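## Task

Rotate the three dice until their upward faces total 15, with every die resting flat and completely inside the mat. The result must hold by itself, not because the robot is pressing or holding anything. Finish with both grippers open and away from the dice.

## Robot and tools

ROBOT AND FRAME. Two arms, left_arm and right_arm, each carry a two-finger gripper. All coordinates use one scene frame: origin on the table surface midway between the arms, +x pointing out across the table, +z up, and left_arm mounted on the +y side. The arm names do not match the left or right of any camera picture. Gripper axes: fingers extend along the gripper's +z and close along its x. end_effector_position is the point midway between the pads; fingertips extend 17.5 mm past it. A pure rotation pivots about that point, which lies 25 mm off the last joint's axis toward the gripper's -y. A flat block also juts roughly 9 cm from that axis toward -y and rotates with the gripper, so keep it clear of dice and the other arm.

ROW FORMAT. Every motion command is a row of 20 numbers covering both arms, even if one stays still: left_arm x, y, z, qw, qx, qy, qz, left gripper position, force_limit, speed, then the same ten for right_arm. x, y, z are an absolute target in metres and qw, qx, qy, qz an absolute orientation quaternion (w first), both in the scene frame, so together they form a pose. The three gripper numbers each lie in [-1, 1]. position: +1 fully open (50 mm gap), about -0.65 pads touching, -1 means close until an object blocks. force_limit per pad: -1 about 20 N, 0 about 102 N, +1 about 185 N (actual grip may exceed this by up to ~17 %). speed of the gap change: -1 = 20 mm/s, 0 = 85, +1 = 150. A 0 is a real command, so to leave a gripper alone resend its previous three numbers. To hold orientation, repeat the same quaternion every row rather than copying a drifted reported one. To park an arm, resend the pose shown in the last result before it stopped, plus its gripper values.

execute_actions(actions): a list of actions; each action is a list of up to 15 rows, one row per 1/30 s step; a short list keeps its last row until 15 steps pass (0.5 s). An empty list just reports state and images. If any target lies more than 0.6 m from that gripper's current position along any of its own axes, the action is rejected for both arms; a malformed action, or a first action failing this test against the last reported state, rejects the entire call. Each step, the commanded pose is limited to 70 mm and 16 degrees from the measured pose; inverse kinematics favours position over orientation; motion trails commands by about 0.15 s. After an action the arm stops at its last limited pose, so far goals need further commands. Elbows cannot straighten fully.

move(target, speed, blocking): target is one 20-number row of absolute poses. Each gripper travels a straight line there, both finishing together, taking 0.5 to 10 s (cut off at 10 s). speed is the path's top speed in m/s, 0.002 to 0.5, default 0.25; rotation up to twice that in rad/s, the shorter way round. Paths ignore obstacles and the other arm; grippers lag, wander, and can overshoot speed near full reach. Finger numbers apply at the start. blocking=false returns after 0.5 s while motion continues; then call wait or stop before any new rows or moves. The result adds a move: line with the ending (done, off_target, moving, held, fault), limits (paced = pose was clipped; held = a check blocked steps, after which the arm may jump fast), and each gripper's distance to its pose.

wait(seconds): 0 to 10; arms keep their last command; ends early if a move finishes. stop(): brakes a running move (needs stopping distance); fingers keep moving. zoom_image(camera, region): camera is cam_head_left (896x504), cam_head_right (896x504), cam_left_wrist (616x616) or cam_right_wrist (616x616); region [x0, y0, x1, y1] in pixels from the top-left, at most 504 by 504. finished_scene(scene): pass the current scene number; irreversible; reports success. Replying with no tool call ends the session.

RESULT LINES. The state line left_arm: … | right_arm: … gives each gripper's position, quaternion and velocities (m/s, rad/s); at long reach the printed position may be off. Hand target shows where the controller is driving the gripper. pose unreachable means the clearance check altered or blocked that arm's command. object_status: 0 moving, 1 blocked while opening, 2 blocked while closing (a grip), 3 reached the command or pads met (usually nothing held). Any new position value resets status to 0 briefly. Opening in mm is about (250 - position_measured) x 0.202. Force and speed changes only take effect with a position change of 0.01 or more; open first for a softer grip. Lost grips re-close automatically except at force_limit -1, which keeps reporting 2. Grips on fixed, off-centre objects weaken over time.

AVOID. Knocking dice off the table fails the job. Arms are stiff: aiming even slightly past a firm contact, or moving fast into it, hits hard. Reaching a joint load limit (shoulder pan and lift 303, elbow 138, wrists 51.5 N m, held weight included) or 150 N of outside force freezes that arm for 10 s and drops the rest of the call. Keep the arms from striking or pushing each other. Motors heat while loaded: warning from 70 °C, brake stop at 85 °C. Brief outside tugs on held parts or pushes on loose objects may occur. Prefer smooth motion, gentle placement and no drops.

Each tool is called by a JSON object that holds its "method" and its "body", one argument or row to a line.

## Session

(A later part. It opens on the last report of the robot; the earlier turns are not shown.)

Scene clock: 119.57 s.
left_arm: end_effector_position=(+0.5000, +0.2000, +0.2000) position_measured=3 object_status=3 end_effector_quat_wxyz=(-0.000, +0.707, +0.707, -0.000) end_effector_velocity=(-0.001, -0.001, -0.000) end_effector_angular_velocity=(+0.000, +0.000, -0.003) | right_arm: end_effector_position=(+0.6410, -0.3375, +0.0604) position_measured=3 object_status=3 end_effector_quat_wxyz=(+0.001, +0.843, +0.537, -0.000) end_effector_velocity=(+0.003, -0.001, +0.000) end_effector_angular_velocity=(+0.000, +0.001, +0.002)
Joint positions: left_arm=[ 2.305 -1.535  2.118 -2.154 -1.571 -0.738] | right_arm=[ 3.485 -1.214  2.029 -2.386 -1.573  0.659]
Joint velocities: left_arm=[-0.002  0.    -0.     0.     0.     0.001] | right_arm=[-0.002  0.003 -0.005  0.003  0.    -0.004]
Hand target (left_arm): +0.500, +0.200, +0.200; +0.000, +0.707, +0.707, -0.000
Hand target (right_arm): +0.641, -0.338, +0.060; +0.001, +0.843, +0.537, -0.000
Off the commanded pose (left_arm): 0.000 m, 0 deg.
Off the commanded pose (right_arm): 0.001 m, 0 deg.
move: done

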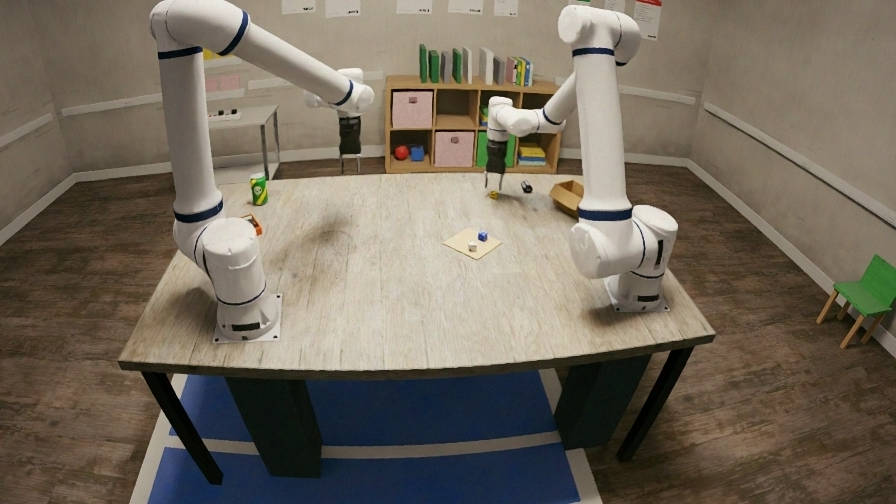

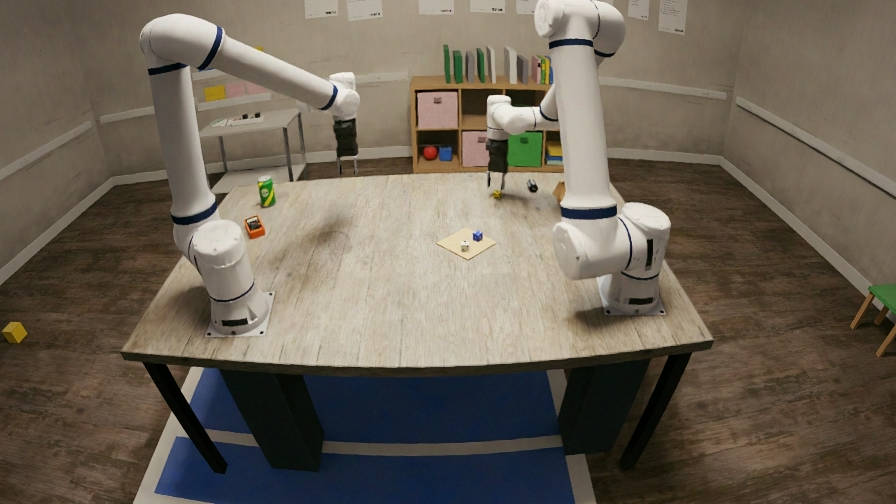

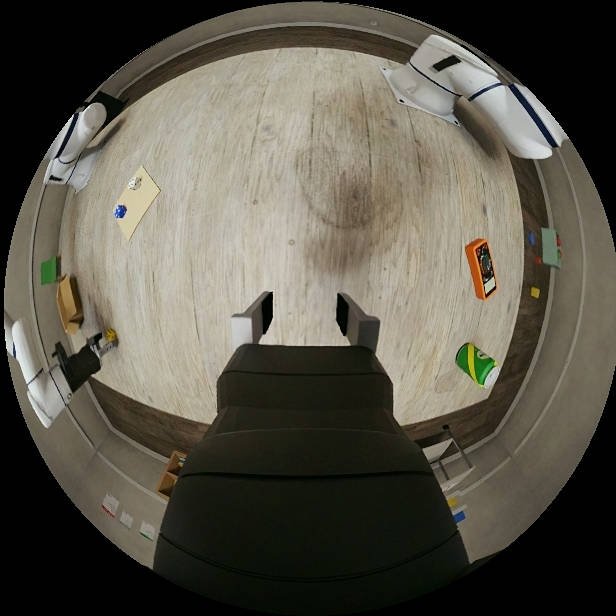

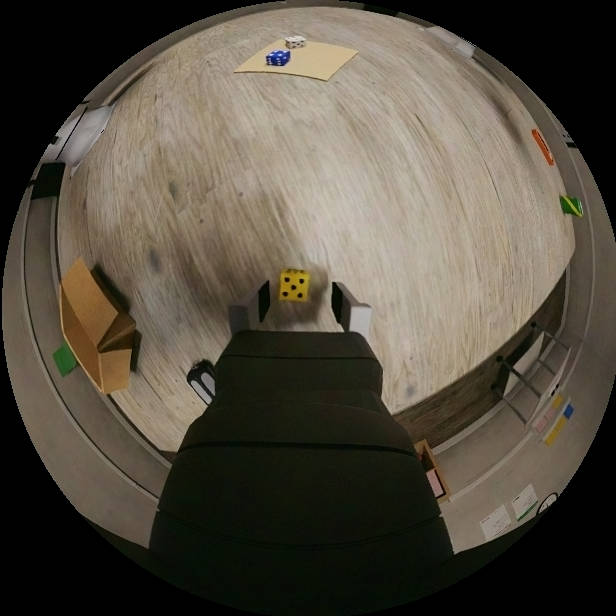

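{"method": "move", "body": {
  "target": [0.5,0.2,0.2,0,0.707,0.707,0,1,-0.5,0,0.637,-0.3405,0.025,0,0.843,0.537,0,1,-0.5,0],
  "speed": 0.1
}}

{"method": "move", "body": {
  "target": [0.5,0.2,0.2,0,0.707,0.707,0,1,-0.5,0,0.637,-0.3405,0.025,0,0.843,0.537,0,-1,-0.5,0]
}}

{"method": "move", "body": {
  "target": [0.5,0.2,0.2,0,0.707,0.707,0,1,-0.5,0,0.62,-0.33,0.07,0,0.843,0.537,0,-1,-0.5,0]
}}

{"method": "move", "body": {
  "target": [0.5,0.2,0.2,0,0.707,0.707,0,1,-0.5,0,0.33,-0.177,0.075,0,0.927,0.375,0,-1,-0.5,0]
}}

{"method": "move", "body": {
  "target": [0.5,0.2,0.2,0,0.707,0.707,0,1,-0.5,0,0.33,-0.177,0.028,0,0.927,0.375,0,-1,-0.5,0],
  "speed": 0.08
}}

Scene clock: 131.57 s.
left_arm: end_effector_position=(+0.5000, +0.2000, +0.2000) position_measured=3 object_status=3 end_effector_quat_wxyz=(-0.000, +0.707, +0.707, -0.000) end_effector_velocity=(+0.000, -0.000, +0.000) end_effector_angular_velocity=(-0.001, -0.000, +0.000) | right_arm: end_effector_position=(+0.6371, -0.3405, +0.0252) position_measured=3 object_status=3 end_effector_quat_wxyz=(+0.000, +0.843, +0.537, -0.000) end_effector_velocity=(+0.000, +0.001, -0.002) end_effector_angular_velocity=(+0.000, +0.000, +0.001)
Joint positions: left_arm=[ 2.305 -1.535  2.118 -2.154 -1.571 -0.738] | right_arm=[ 3.482 -1.172  2.055 -2.454 -1.571  0.656]
Joint velocities: left_arm=[ 0.    -0.     0.    -0.001 -0.001  0.   ] | right_arm=[ 0.001  0.003  0.    -0.003  0.     0.   ]
Hand target (left_arm): +0.500, +0.200, +0.200; +0.000, +0.707, +0.707, -0.000
Hand target (right_arm): +0.637, -0.340, +0.025; +0.000, +0.843, +0.537, -0.000
Off the commanded pose (left_arm): 0.000 m, 0 deg.
Off the commanded pose (right_arm): 0.000 m, 0 deg.
move: done

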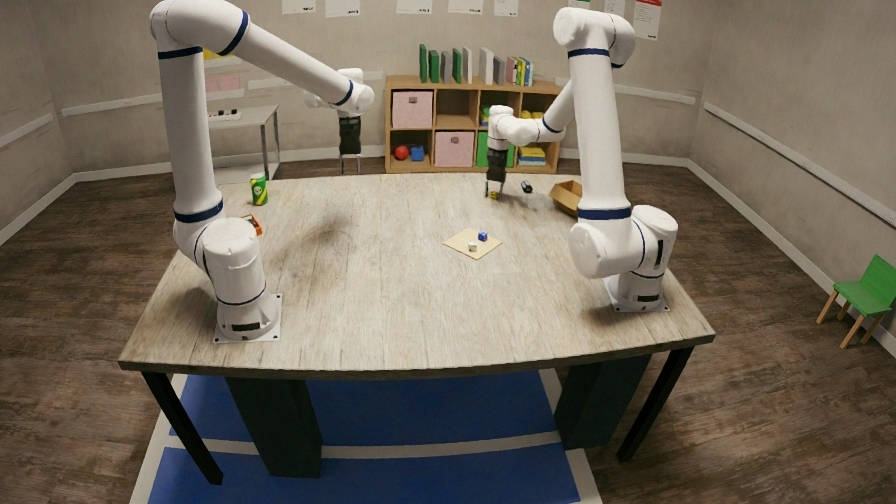

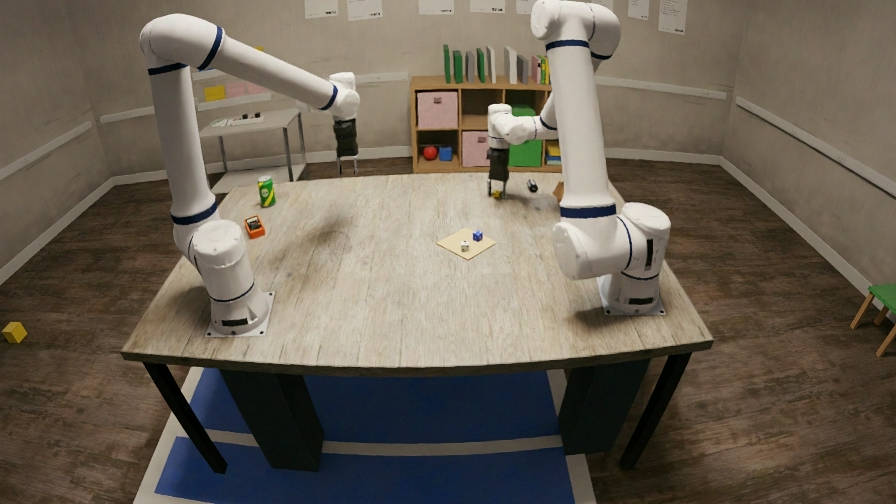

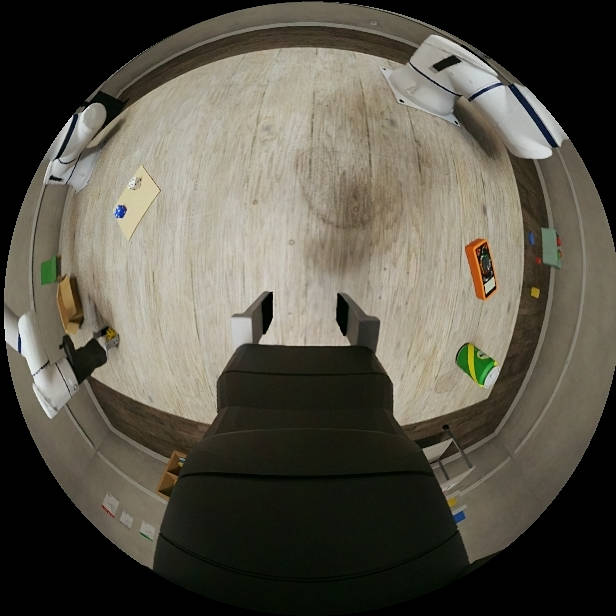

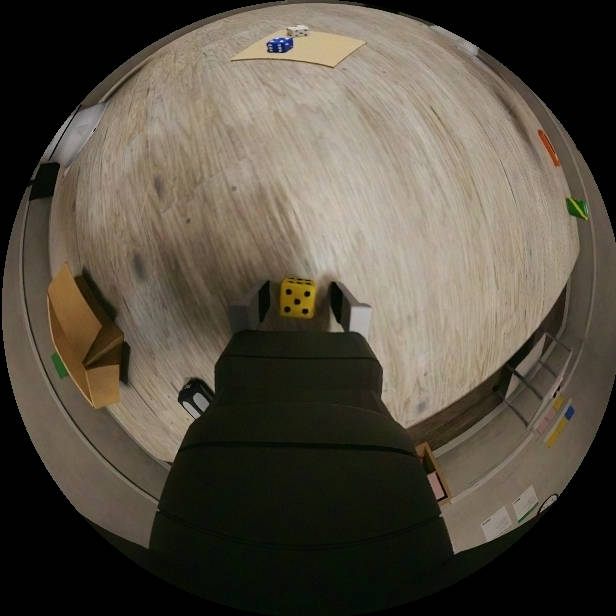

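Scene clock: 132.27 s.
left_arm: end_effector_position=(+0.5000, +0.2000, +0.2000) position_measured=3 object_status=3 end_effector_quat_wxyz=(-0.000, +0.707, +0.707, -0.000) end_effector_velocity=(-0.000, -0.001, +0.000) end_effector_angular_velocity=(-0.001, +0.000, -0.001) | right_arm: end_effector_position=(+0.6370, -0.3405, +0.0250) position_measured=131 object_status=2 end_effector_quat_wxyz=(+0.000, +0.843, +0.537, +0.000) end_effector_velocity=(+0.001, -0.001, -0.000) end_effector_angular_velocity=(-0.000, +0.000, -0.002)
Joint positions: left_arm=[ 2.305 -1.535  2.118 -2.154 -1.571 -0.738] | right_arm=[ 3.482 -1.172  2.055 -2.454 -1.571  0.656]
Joint velocities: left_arm=[-0.001 -0.     0.    -0.    -0.001  0.   ] | right_arm=[-0.001  0.001 -0.001  0.    -0.     0.   ]
Hand target (left_arm): +0.500, +0.200, +0.200; +0.000, +0.707, +0.707, -0.000
Hand target (right_arm): +0.637, -0.340, +0.025; +0.000, +0.843, +0.537, -0.000
Off the commanded pose (left_arm): 0.000 m, 0 deg.
Off the commanded pose (right_arm): 0.000 m, 0 deg.
move: done

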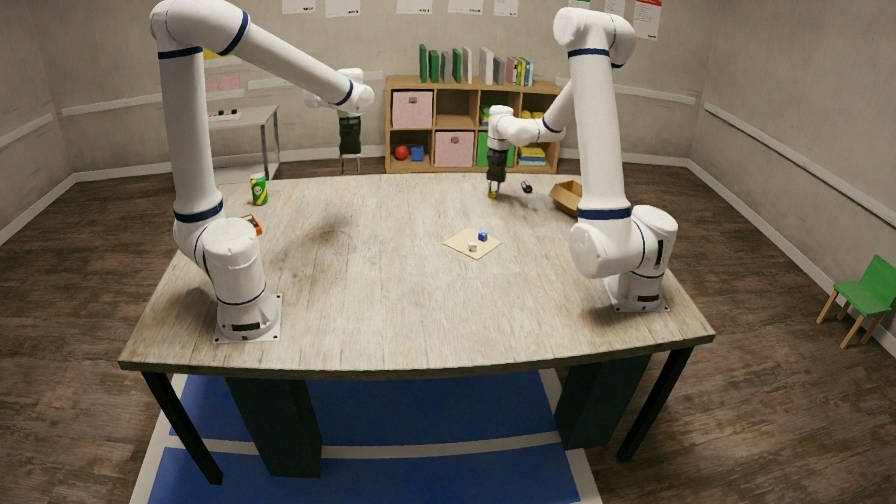

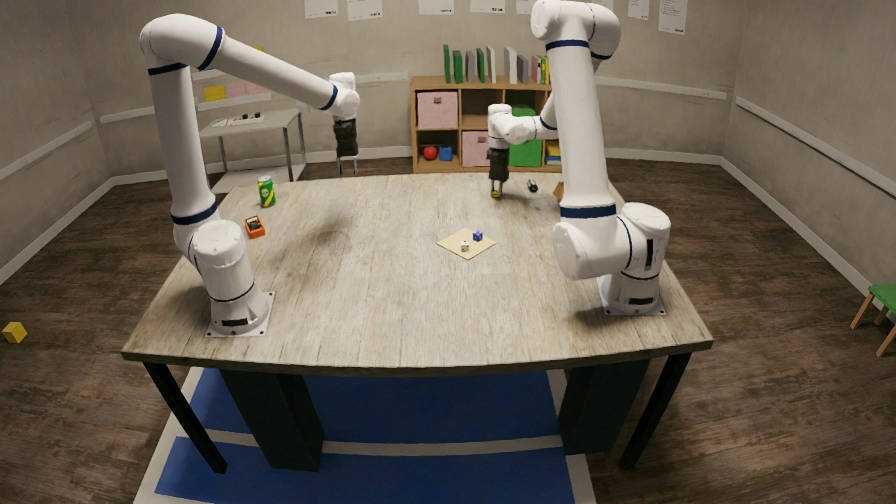

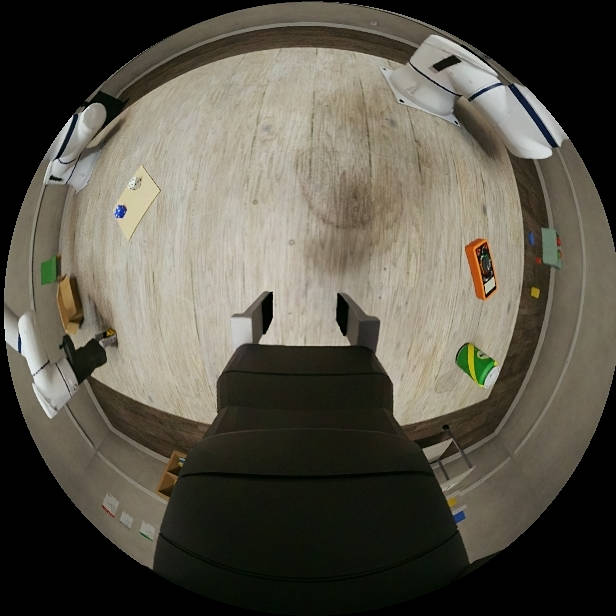

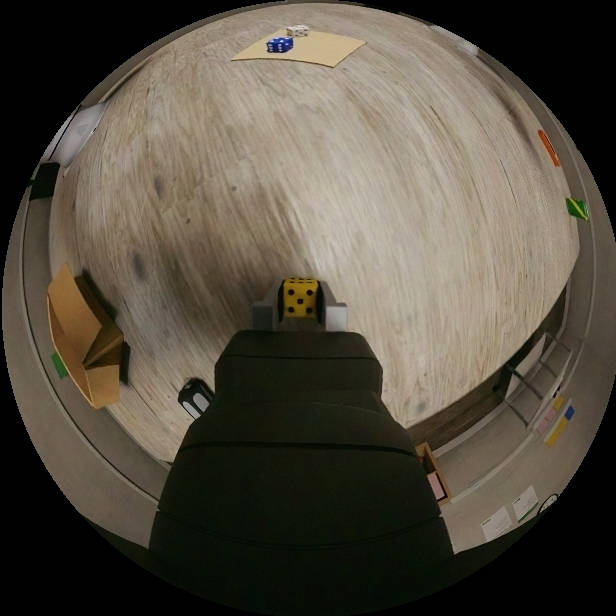

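Scene clock: 133.17 s.
left_arm: end_effector_position=(+0.5000, +0.2000, +0.2000) position_measured=3 object_status=3 end_effector_quat_wxyz=(-0.000, +0.707, +0.707, -0.000) end_effector_velocity=(-0.000, -0.001, +0.000) end_effector_angular_velocity=(-0.001, -0.001, -0.002) | right_arm: end_effector_position=(+0.6199, -0.3300, +0.0698) position_measured=131 object_status=2 end_effector_quat_wxyz=(-0.000, +0.843, +0.537, +0.000) end_effector_velocity=(-0.001, +0.000, +0.002) end_effector_angular_velocity=(-0.000, -0.001, +0.000)
Joint positions: left_arm=[ 2.305 -1.535  2.118 -2.154 -1.571 -0.738] | right_arm=[ 3.501 -1.246  2.054 -2.379 -1.571  0.675]
Joint velocities: left_arm=[-0.001  0.    -0.    -0.001  0.     0.001] | right_arm=[ 0.001 -0.003  0.001  0.002 -0.     0.001]
Hand target (left_arm): +0.500, +0.200, +0.200; +0.000, +0.707, +0.707, -0.000
Hand target (right_arm): +0.620, -0.330, +0.070; -0.000, +0.843, +0.537, +0.000
Off the commanded pose (left_arm): 0.000 m, 0 deg.
Off the commanded pose (right_arm): 0.000 m, 0 deg.
move: done

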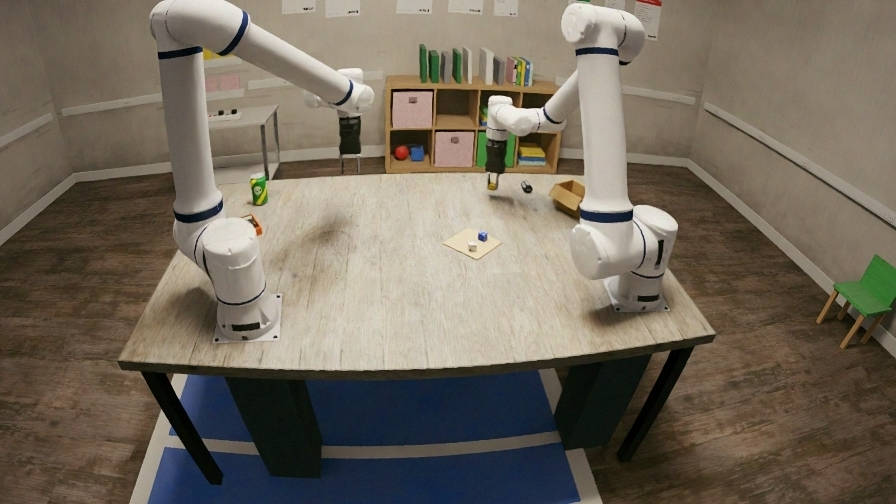

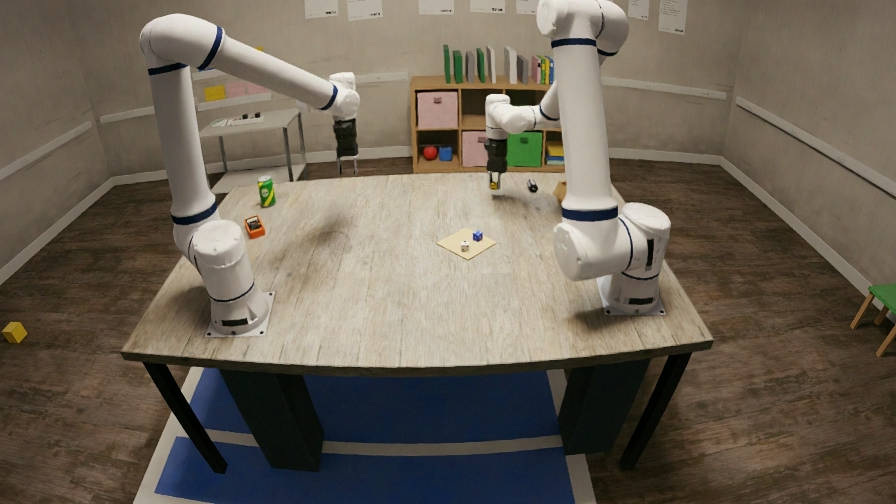

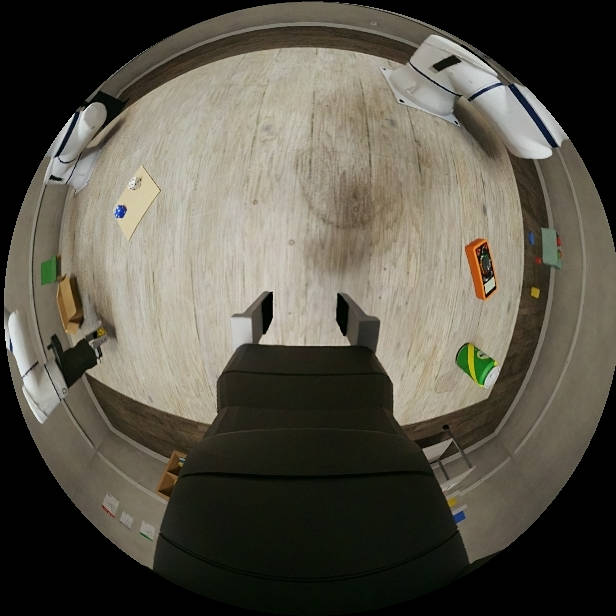

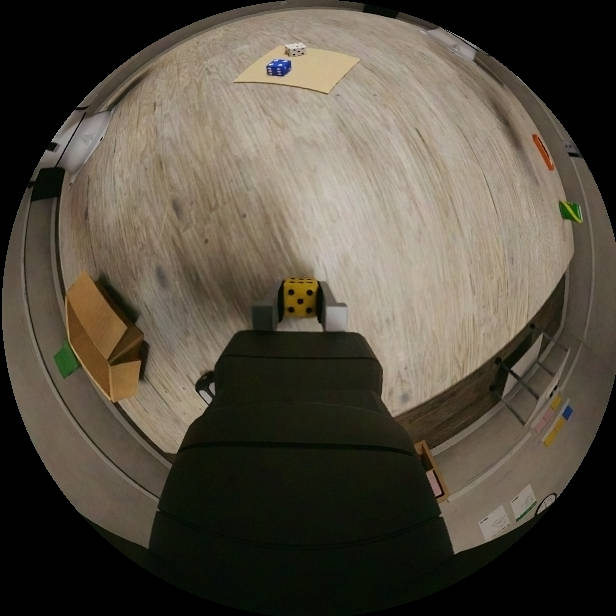

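Scene clock: 135.07 s.
left_arm: end_effector_position=(+0.5000, +0.2000, +0.2000) position_measured=3 object_status=3 end_effector_quat_wxyz=(-0.000, +0.707, +0.707, -0.000) end_effector_velocity=(-0.000, +0.000, -0.000) end_effector_angular_velocity=(-0.000, +0.001, +0.001) | right_arm: end_effector_position=(+0.3300, -0.1765, +0.0748) position_measured=131 object_status=2 end_effector_quat_wxyz=(-0.001, +0.927, +0.375, -0.000) end_effector_velocity=(-0.001, +0.001, +0.000) end_effector_angular_velocity=(-0.000, -0.001, -0.004)
Joint positions: left_arm=[ 2.305 -1.535  2.118 -2.154 -1.571 -0.738] | right_arm=[ 3.906 -1.434  2.298 -2.435 -1.569  1.445]
Joint velocities: left_arm=[ 0.    -0.    -0.     0.001 -0.001 -0.   ] | right_arm=[ 0.003 -0.001  0.001 -0.    -0.001  0.007]
Hand target (left_arm): +0.500, +0.200, +0.200; +0.000, +0.707, +0.707, -0.000
Hand target (right_arm): +0.330, -0.176, +0.075; -0.001, +0.927, +0.375, -0.000
Off the commanded pose (left_arm): 0.000 m, 0 deg.
Off the commanded pose (right_arm): 0.001 m, 0 deg.
move: done

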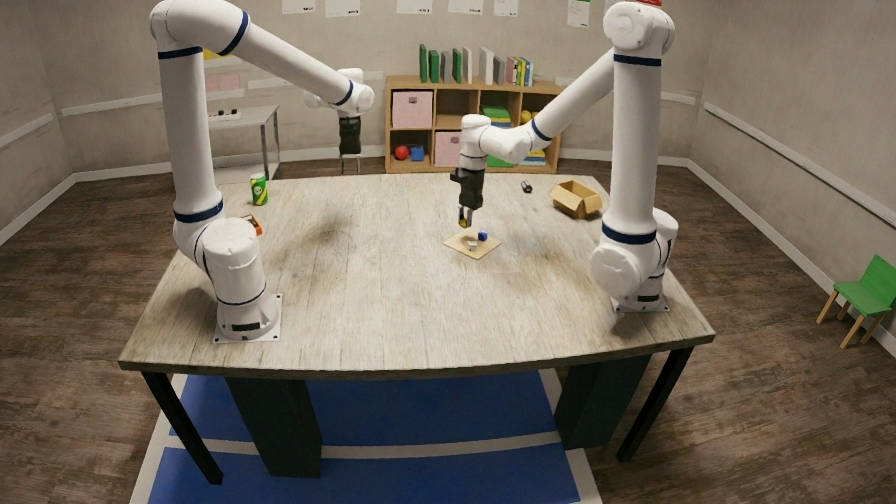

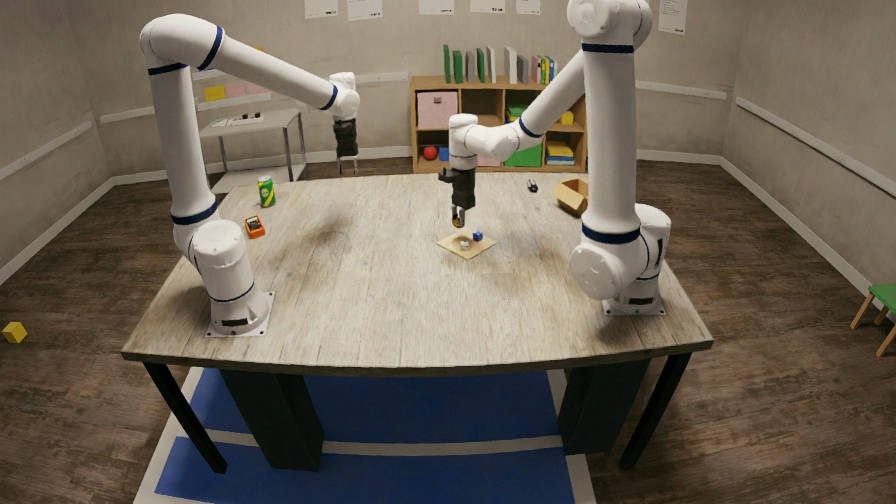

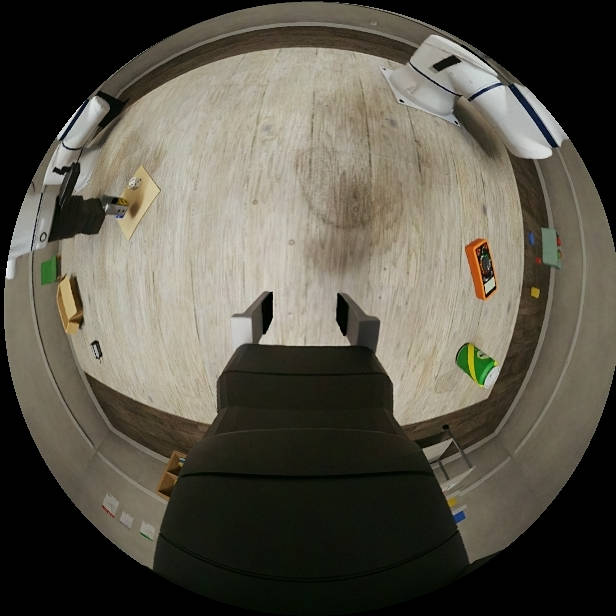

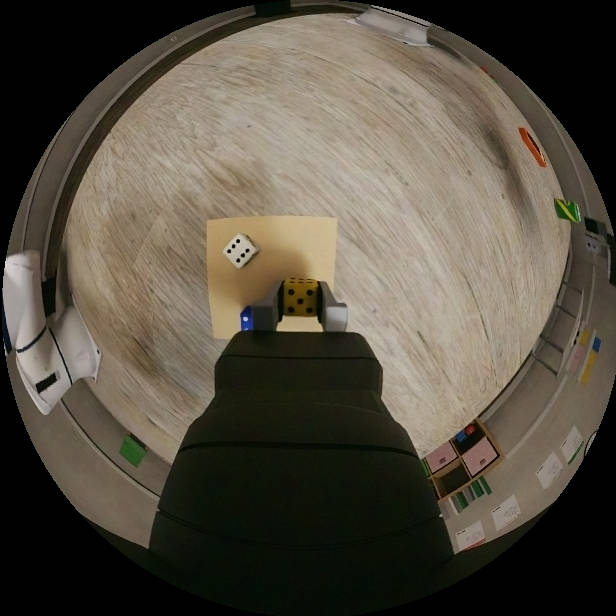

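Scene clock: 136.07 s.
left_arm: end_effector_position=(+0.5000, +0.2000, +0.2000) position_measured=3 object_status=3 end_effector_quat_wxyz=(-0.000, +0.707, +0.707, -0.000) end_effector_velocity=(+0.000, +0.000, -0.000) end_effector_angular_velocity=(+0.001, -0.000, -0.001) | right_arm: end_effector_position=(+0.3301, -0.1769, +0.0283) position_measured=131 object_status=2 end_effector_quat_wxyz=(-0.000, +0.927, +0.375, +0.000) end_effector_velocity=(+0.001, +0.000, -0.002) end_effector_angular_velocity=(+0.001, -0.001, -0.000)
Joint positions: left_arm=[ 2.305 -1.535  2.118 -2.154 -1.571 -0.738] | right_arm=[ 3.907 -1.353  2.325 -2.543 -1.571  1.446]
Joint velocities: left_arm=[-0.    -0.     0.     0.     0.001  0.001] | right_arm=[-0.001  0.004  0.001 -0.005 -0.    -0.   ]
Hand target (left_arm): +0.500, +0.200, +0.200; +0.000, +0.707, +0.707, -0.000
Hand target (right_arm): +0.330, -0.177, +0.028; -0.000, +0.927, +0.375, -0.000
Off the commanded pose (left_arm): 0.000 m, 0 deg.
Off the commanded pose (right_arm): 0.000 m, 0 deg.
move: done

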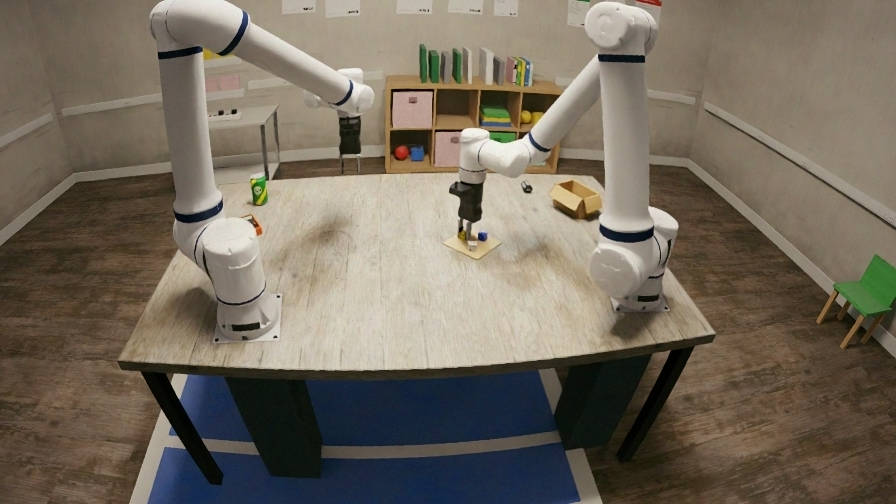

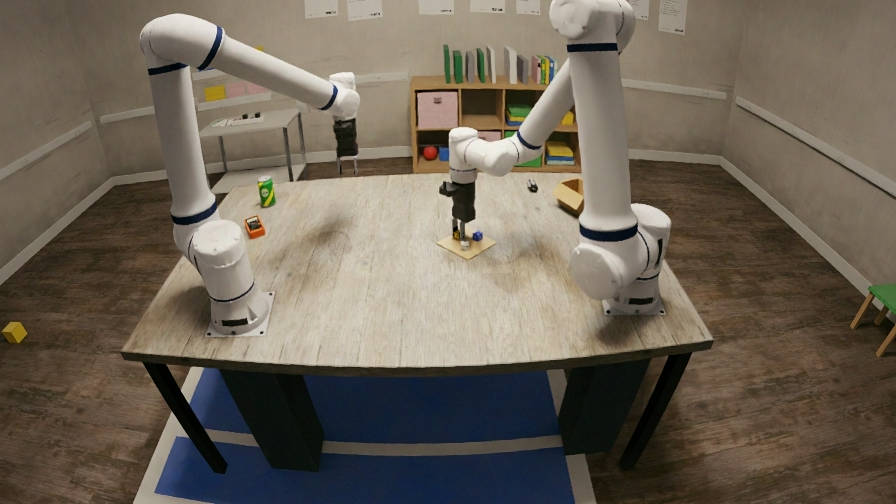

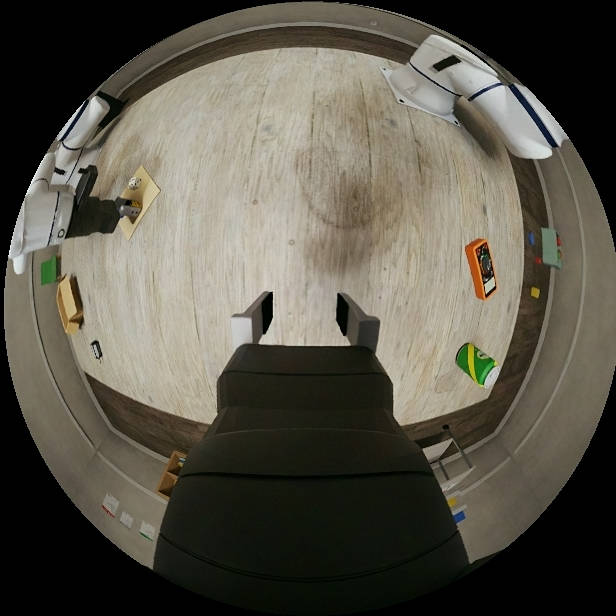

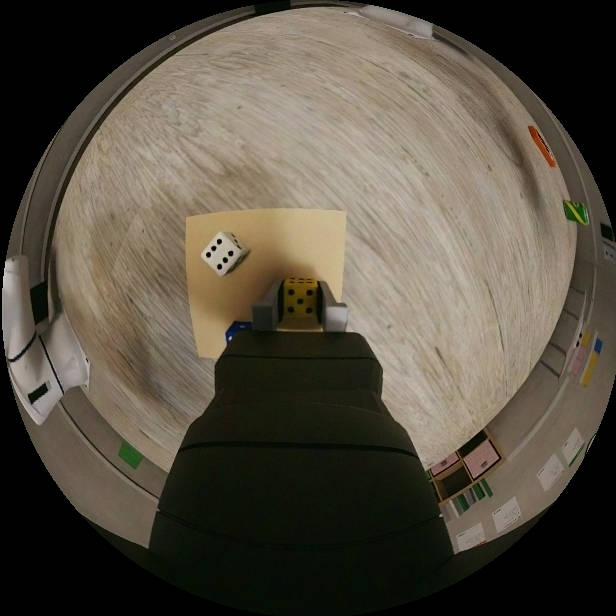

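{"method": "move", "body": {
  "target": [0.5,0.2,0.2,0,0.707,0.707,0,1,-0.5,0,0.33,-0.177,0.028,0,0.927,0.375,0,0.6,-0.5,0]
}}

{"method": "move", "body": {
  "target": [0.5,0.2,0.2,0,0.707,0.707,0,1,-0.5,0,0.335,-0.182,0.16,0,0.927,0.375,0,0.6,-0.5,0]
}}

Scene clock: 141.00 s.
left_arm: end_effector_position=(+0.5000, +0.2000, +0.2000) position_measured=3 object_status=3 end_effector_quat_wxyz=(-0.000, +0.707, +0.707, -0.000) end_effector_velocity=(-0.000, -0.000, -0.000) end_effector_angular_velocity=(+0.001, +0.001, -0.001) | right_arm: end_effector_position=(+0.3300, -0.1770, +0.0280) position_measured=63 object_status=3 end_effector_quat_wxyz=(-0.000, +0.927, +0.375, +0.000) end_effector_velocity=(+0.000, -0.001, -0.000) end_effector_angular_velocity=(-0.001, +0.001, -0.000)
Joint positions: left_arm=[ 2.305 -1.535  2.118 -2.154 -1.571 -0.738] | right_arm=[ 3.907 -1.352  2.326 -2.544 -1.571  1.446]
Joint velocities: left_arm=[-0.001  0.    -0.     0.001  0.     0.   ] | right_arm=[-0.001  0.     0.     0.001 -0.    -0.001]
Hand target (left_arm): +0.500, +0.200, +0.200; +0.000, +0.707, +0.707, -0.000
Hand target (right_arm): +0.330, -0.177, +0.028; +0.000, +0.927, +0.375, +0.000
Off the commanded pose (left_arm): 0.000 m, 0 deg.
Off the commanded pose (right_arm): 0.000 m, 0 deg.
move: done

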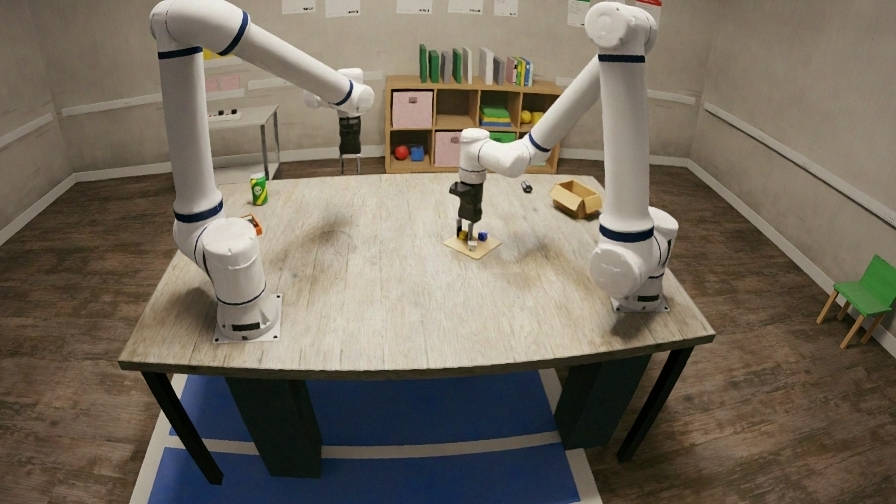

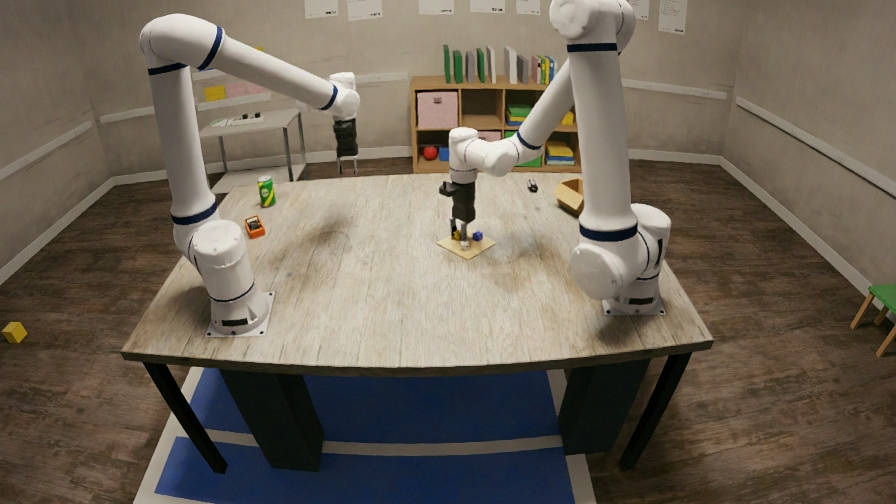

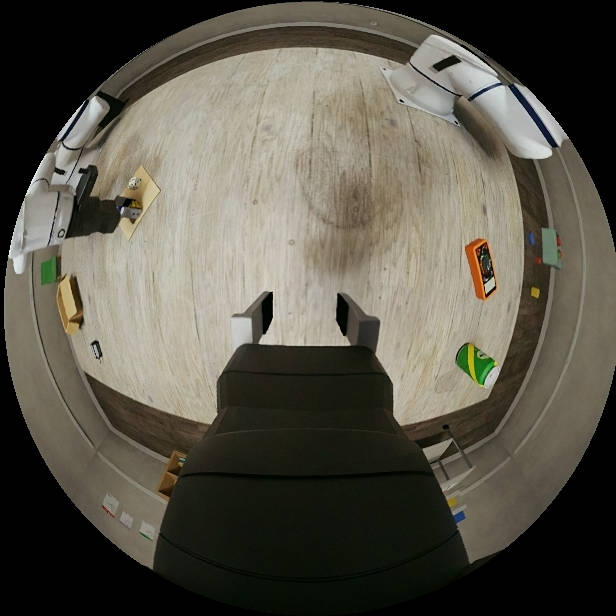

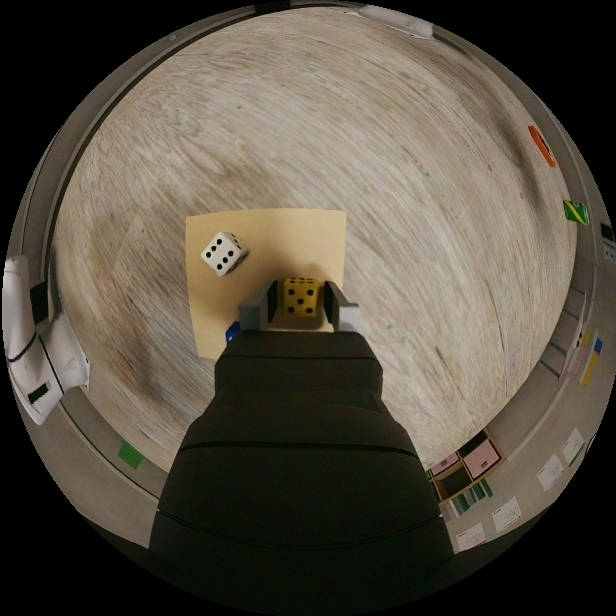

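Scene clock: 142.13 s.
left_arm: end_effector_position=(+0.5000, +0.2000, +0.2000) position_measured=3 object_status=3 end_effector_quat_wxyz=(-0.000, +0.707, +0.707, -0.000) end_effector_velocity=(-0.001, -0.001, -0.000) end_effector_angular_velocity=(+0.001, +0.001, -0.001) | right_arm: end_effector_position=(+0.3347, -0.1822, +0.1599) position_measured=63 object_status=3 end_effector_quat_wxyz=(+0.000, +0.927, +0.375, +0.000) end_effector_velocity=(-0.000, +0.001, +0.003) end_effector_angular_velocity=(+0.001, -0.001, +0.001)
Joint positions: left_arm=[ 2.305 -1.535  2.118 -2.154 -1.571 -0.738] | right_arm=[ 3.895 -1.562  2.232 -2.241 -1.571  1.434]
Joint velocities: left_arm=[-0.002  0.     0.     0.001 -0.    -0.   ] | right_arm=[ 0.001 -0.003 -0.003  0.005 -0.     0.   ]
Hand target (left_arm): +0.500, +0.200, +0.200; +0.000, +0.707, +0.707, -0.000
Hand target (right_arm): +0.335, -0.182, +0.160; +0.000, +0.927, +0.375, +0.000
Off the commanded pose (left_arm): 0.000 m, 0 deg.
Off the commanded pose (right_arm): 0.000 m, 0 deg.
move: done

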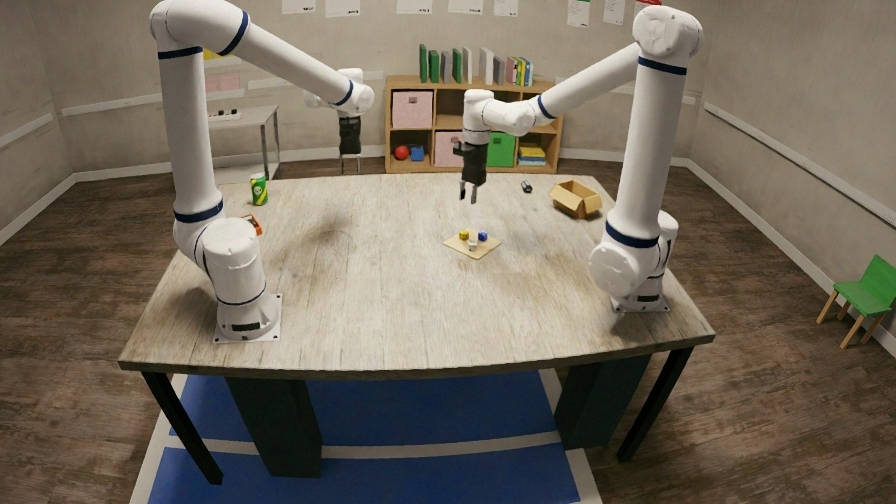

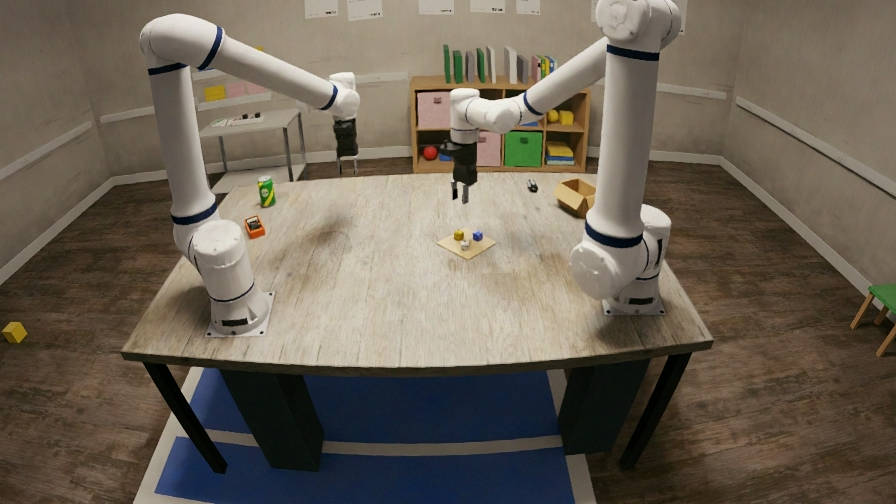

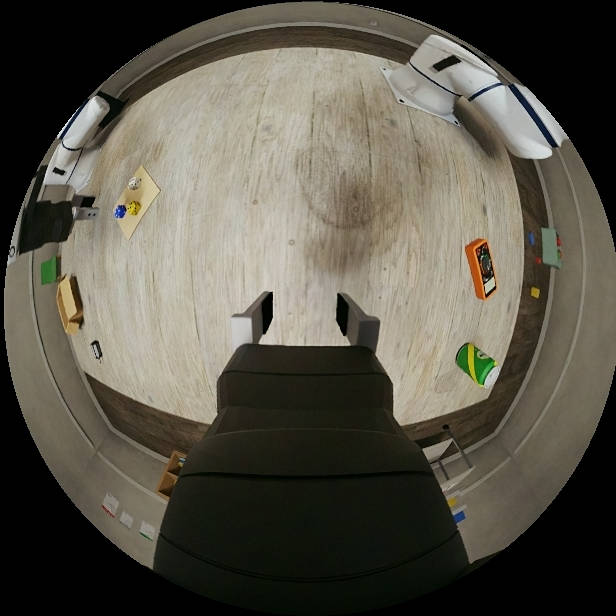

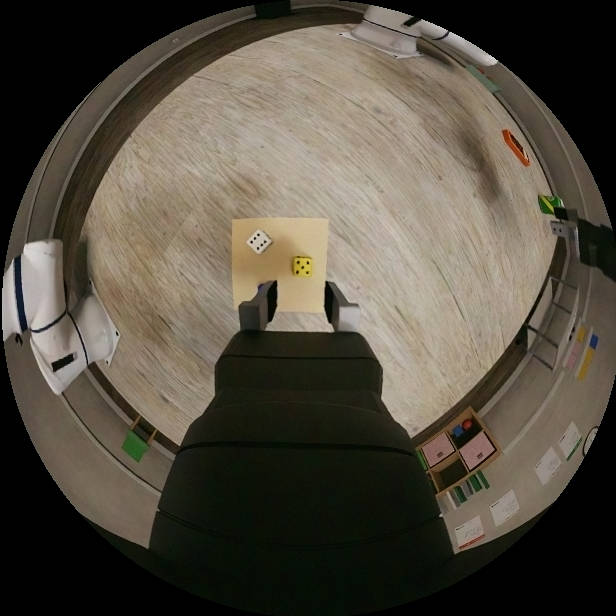

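{"method": "finished_scene", "body": {
  "scene": 2
}}

The scene is finished: the task was done.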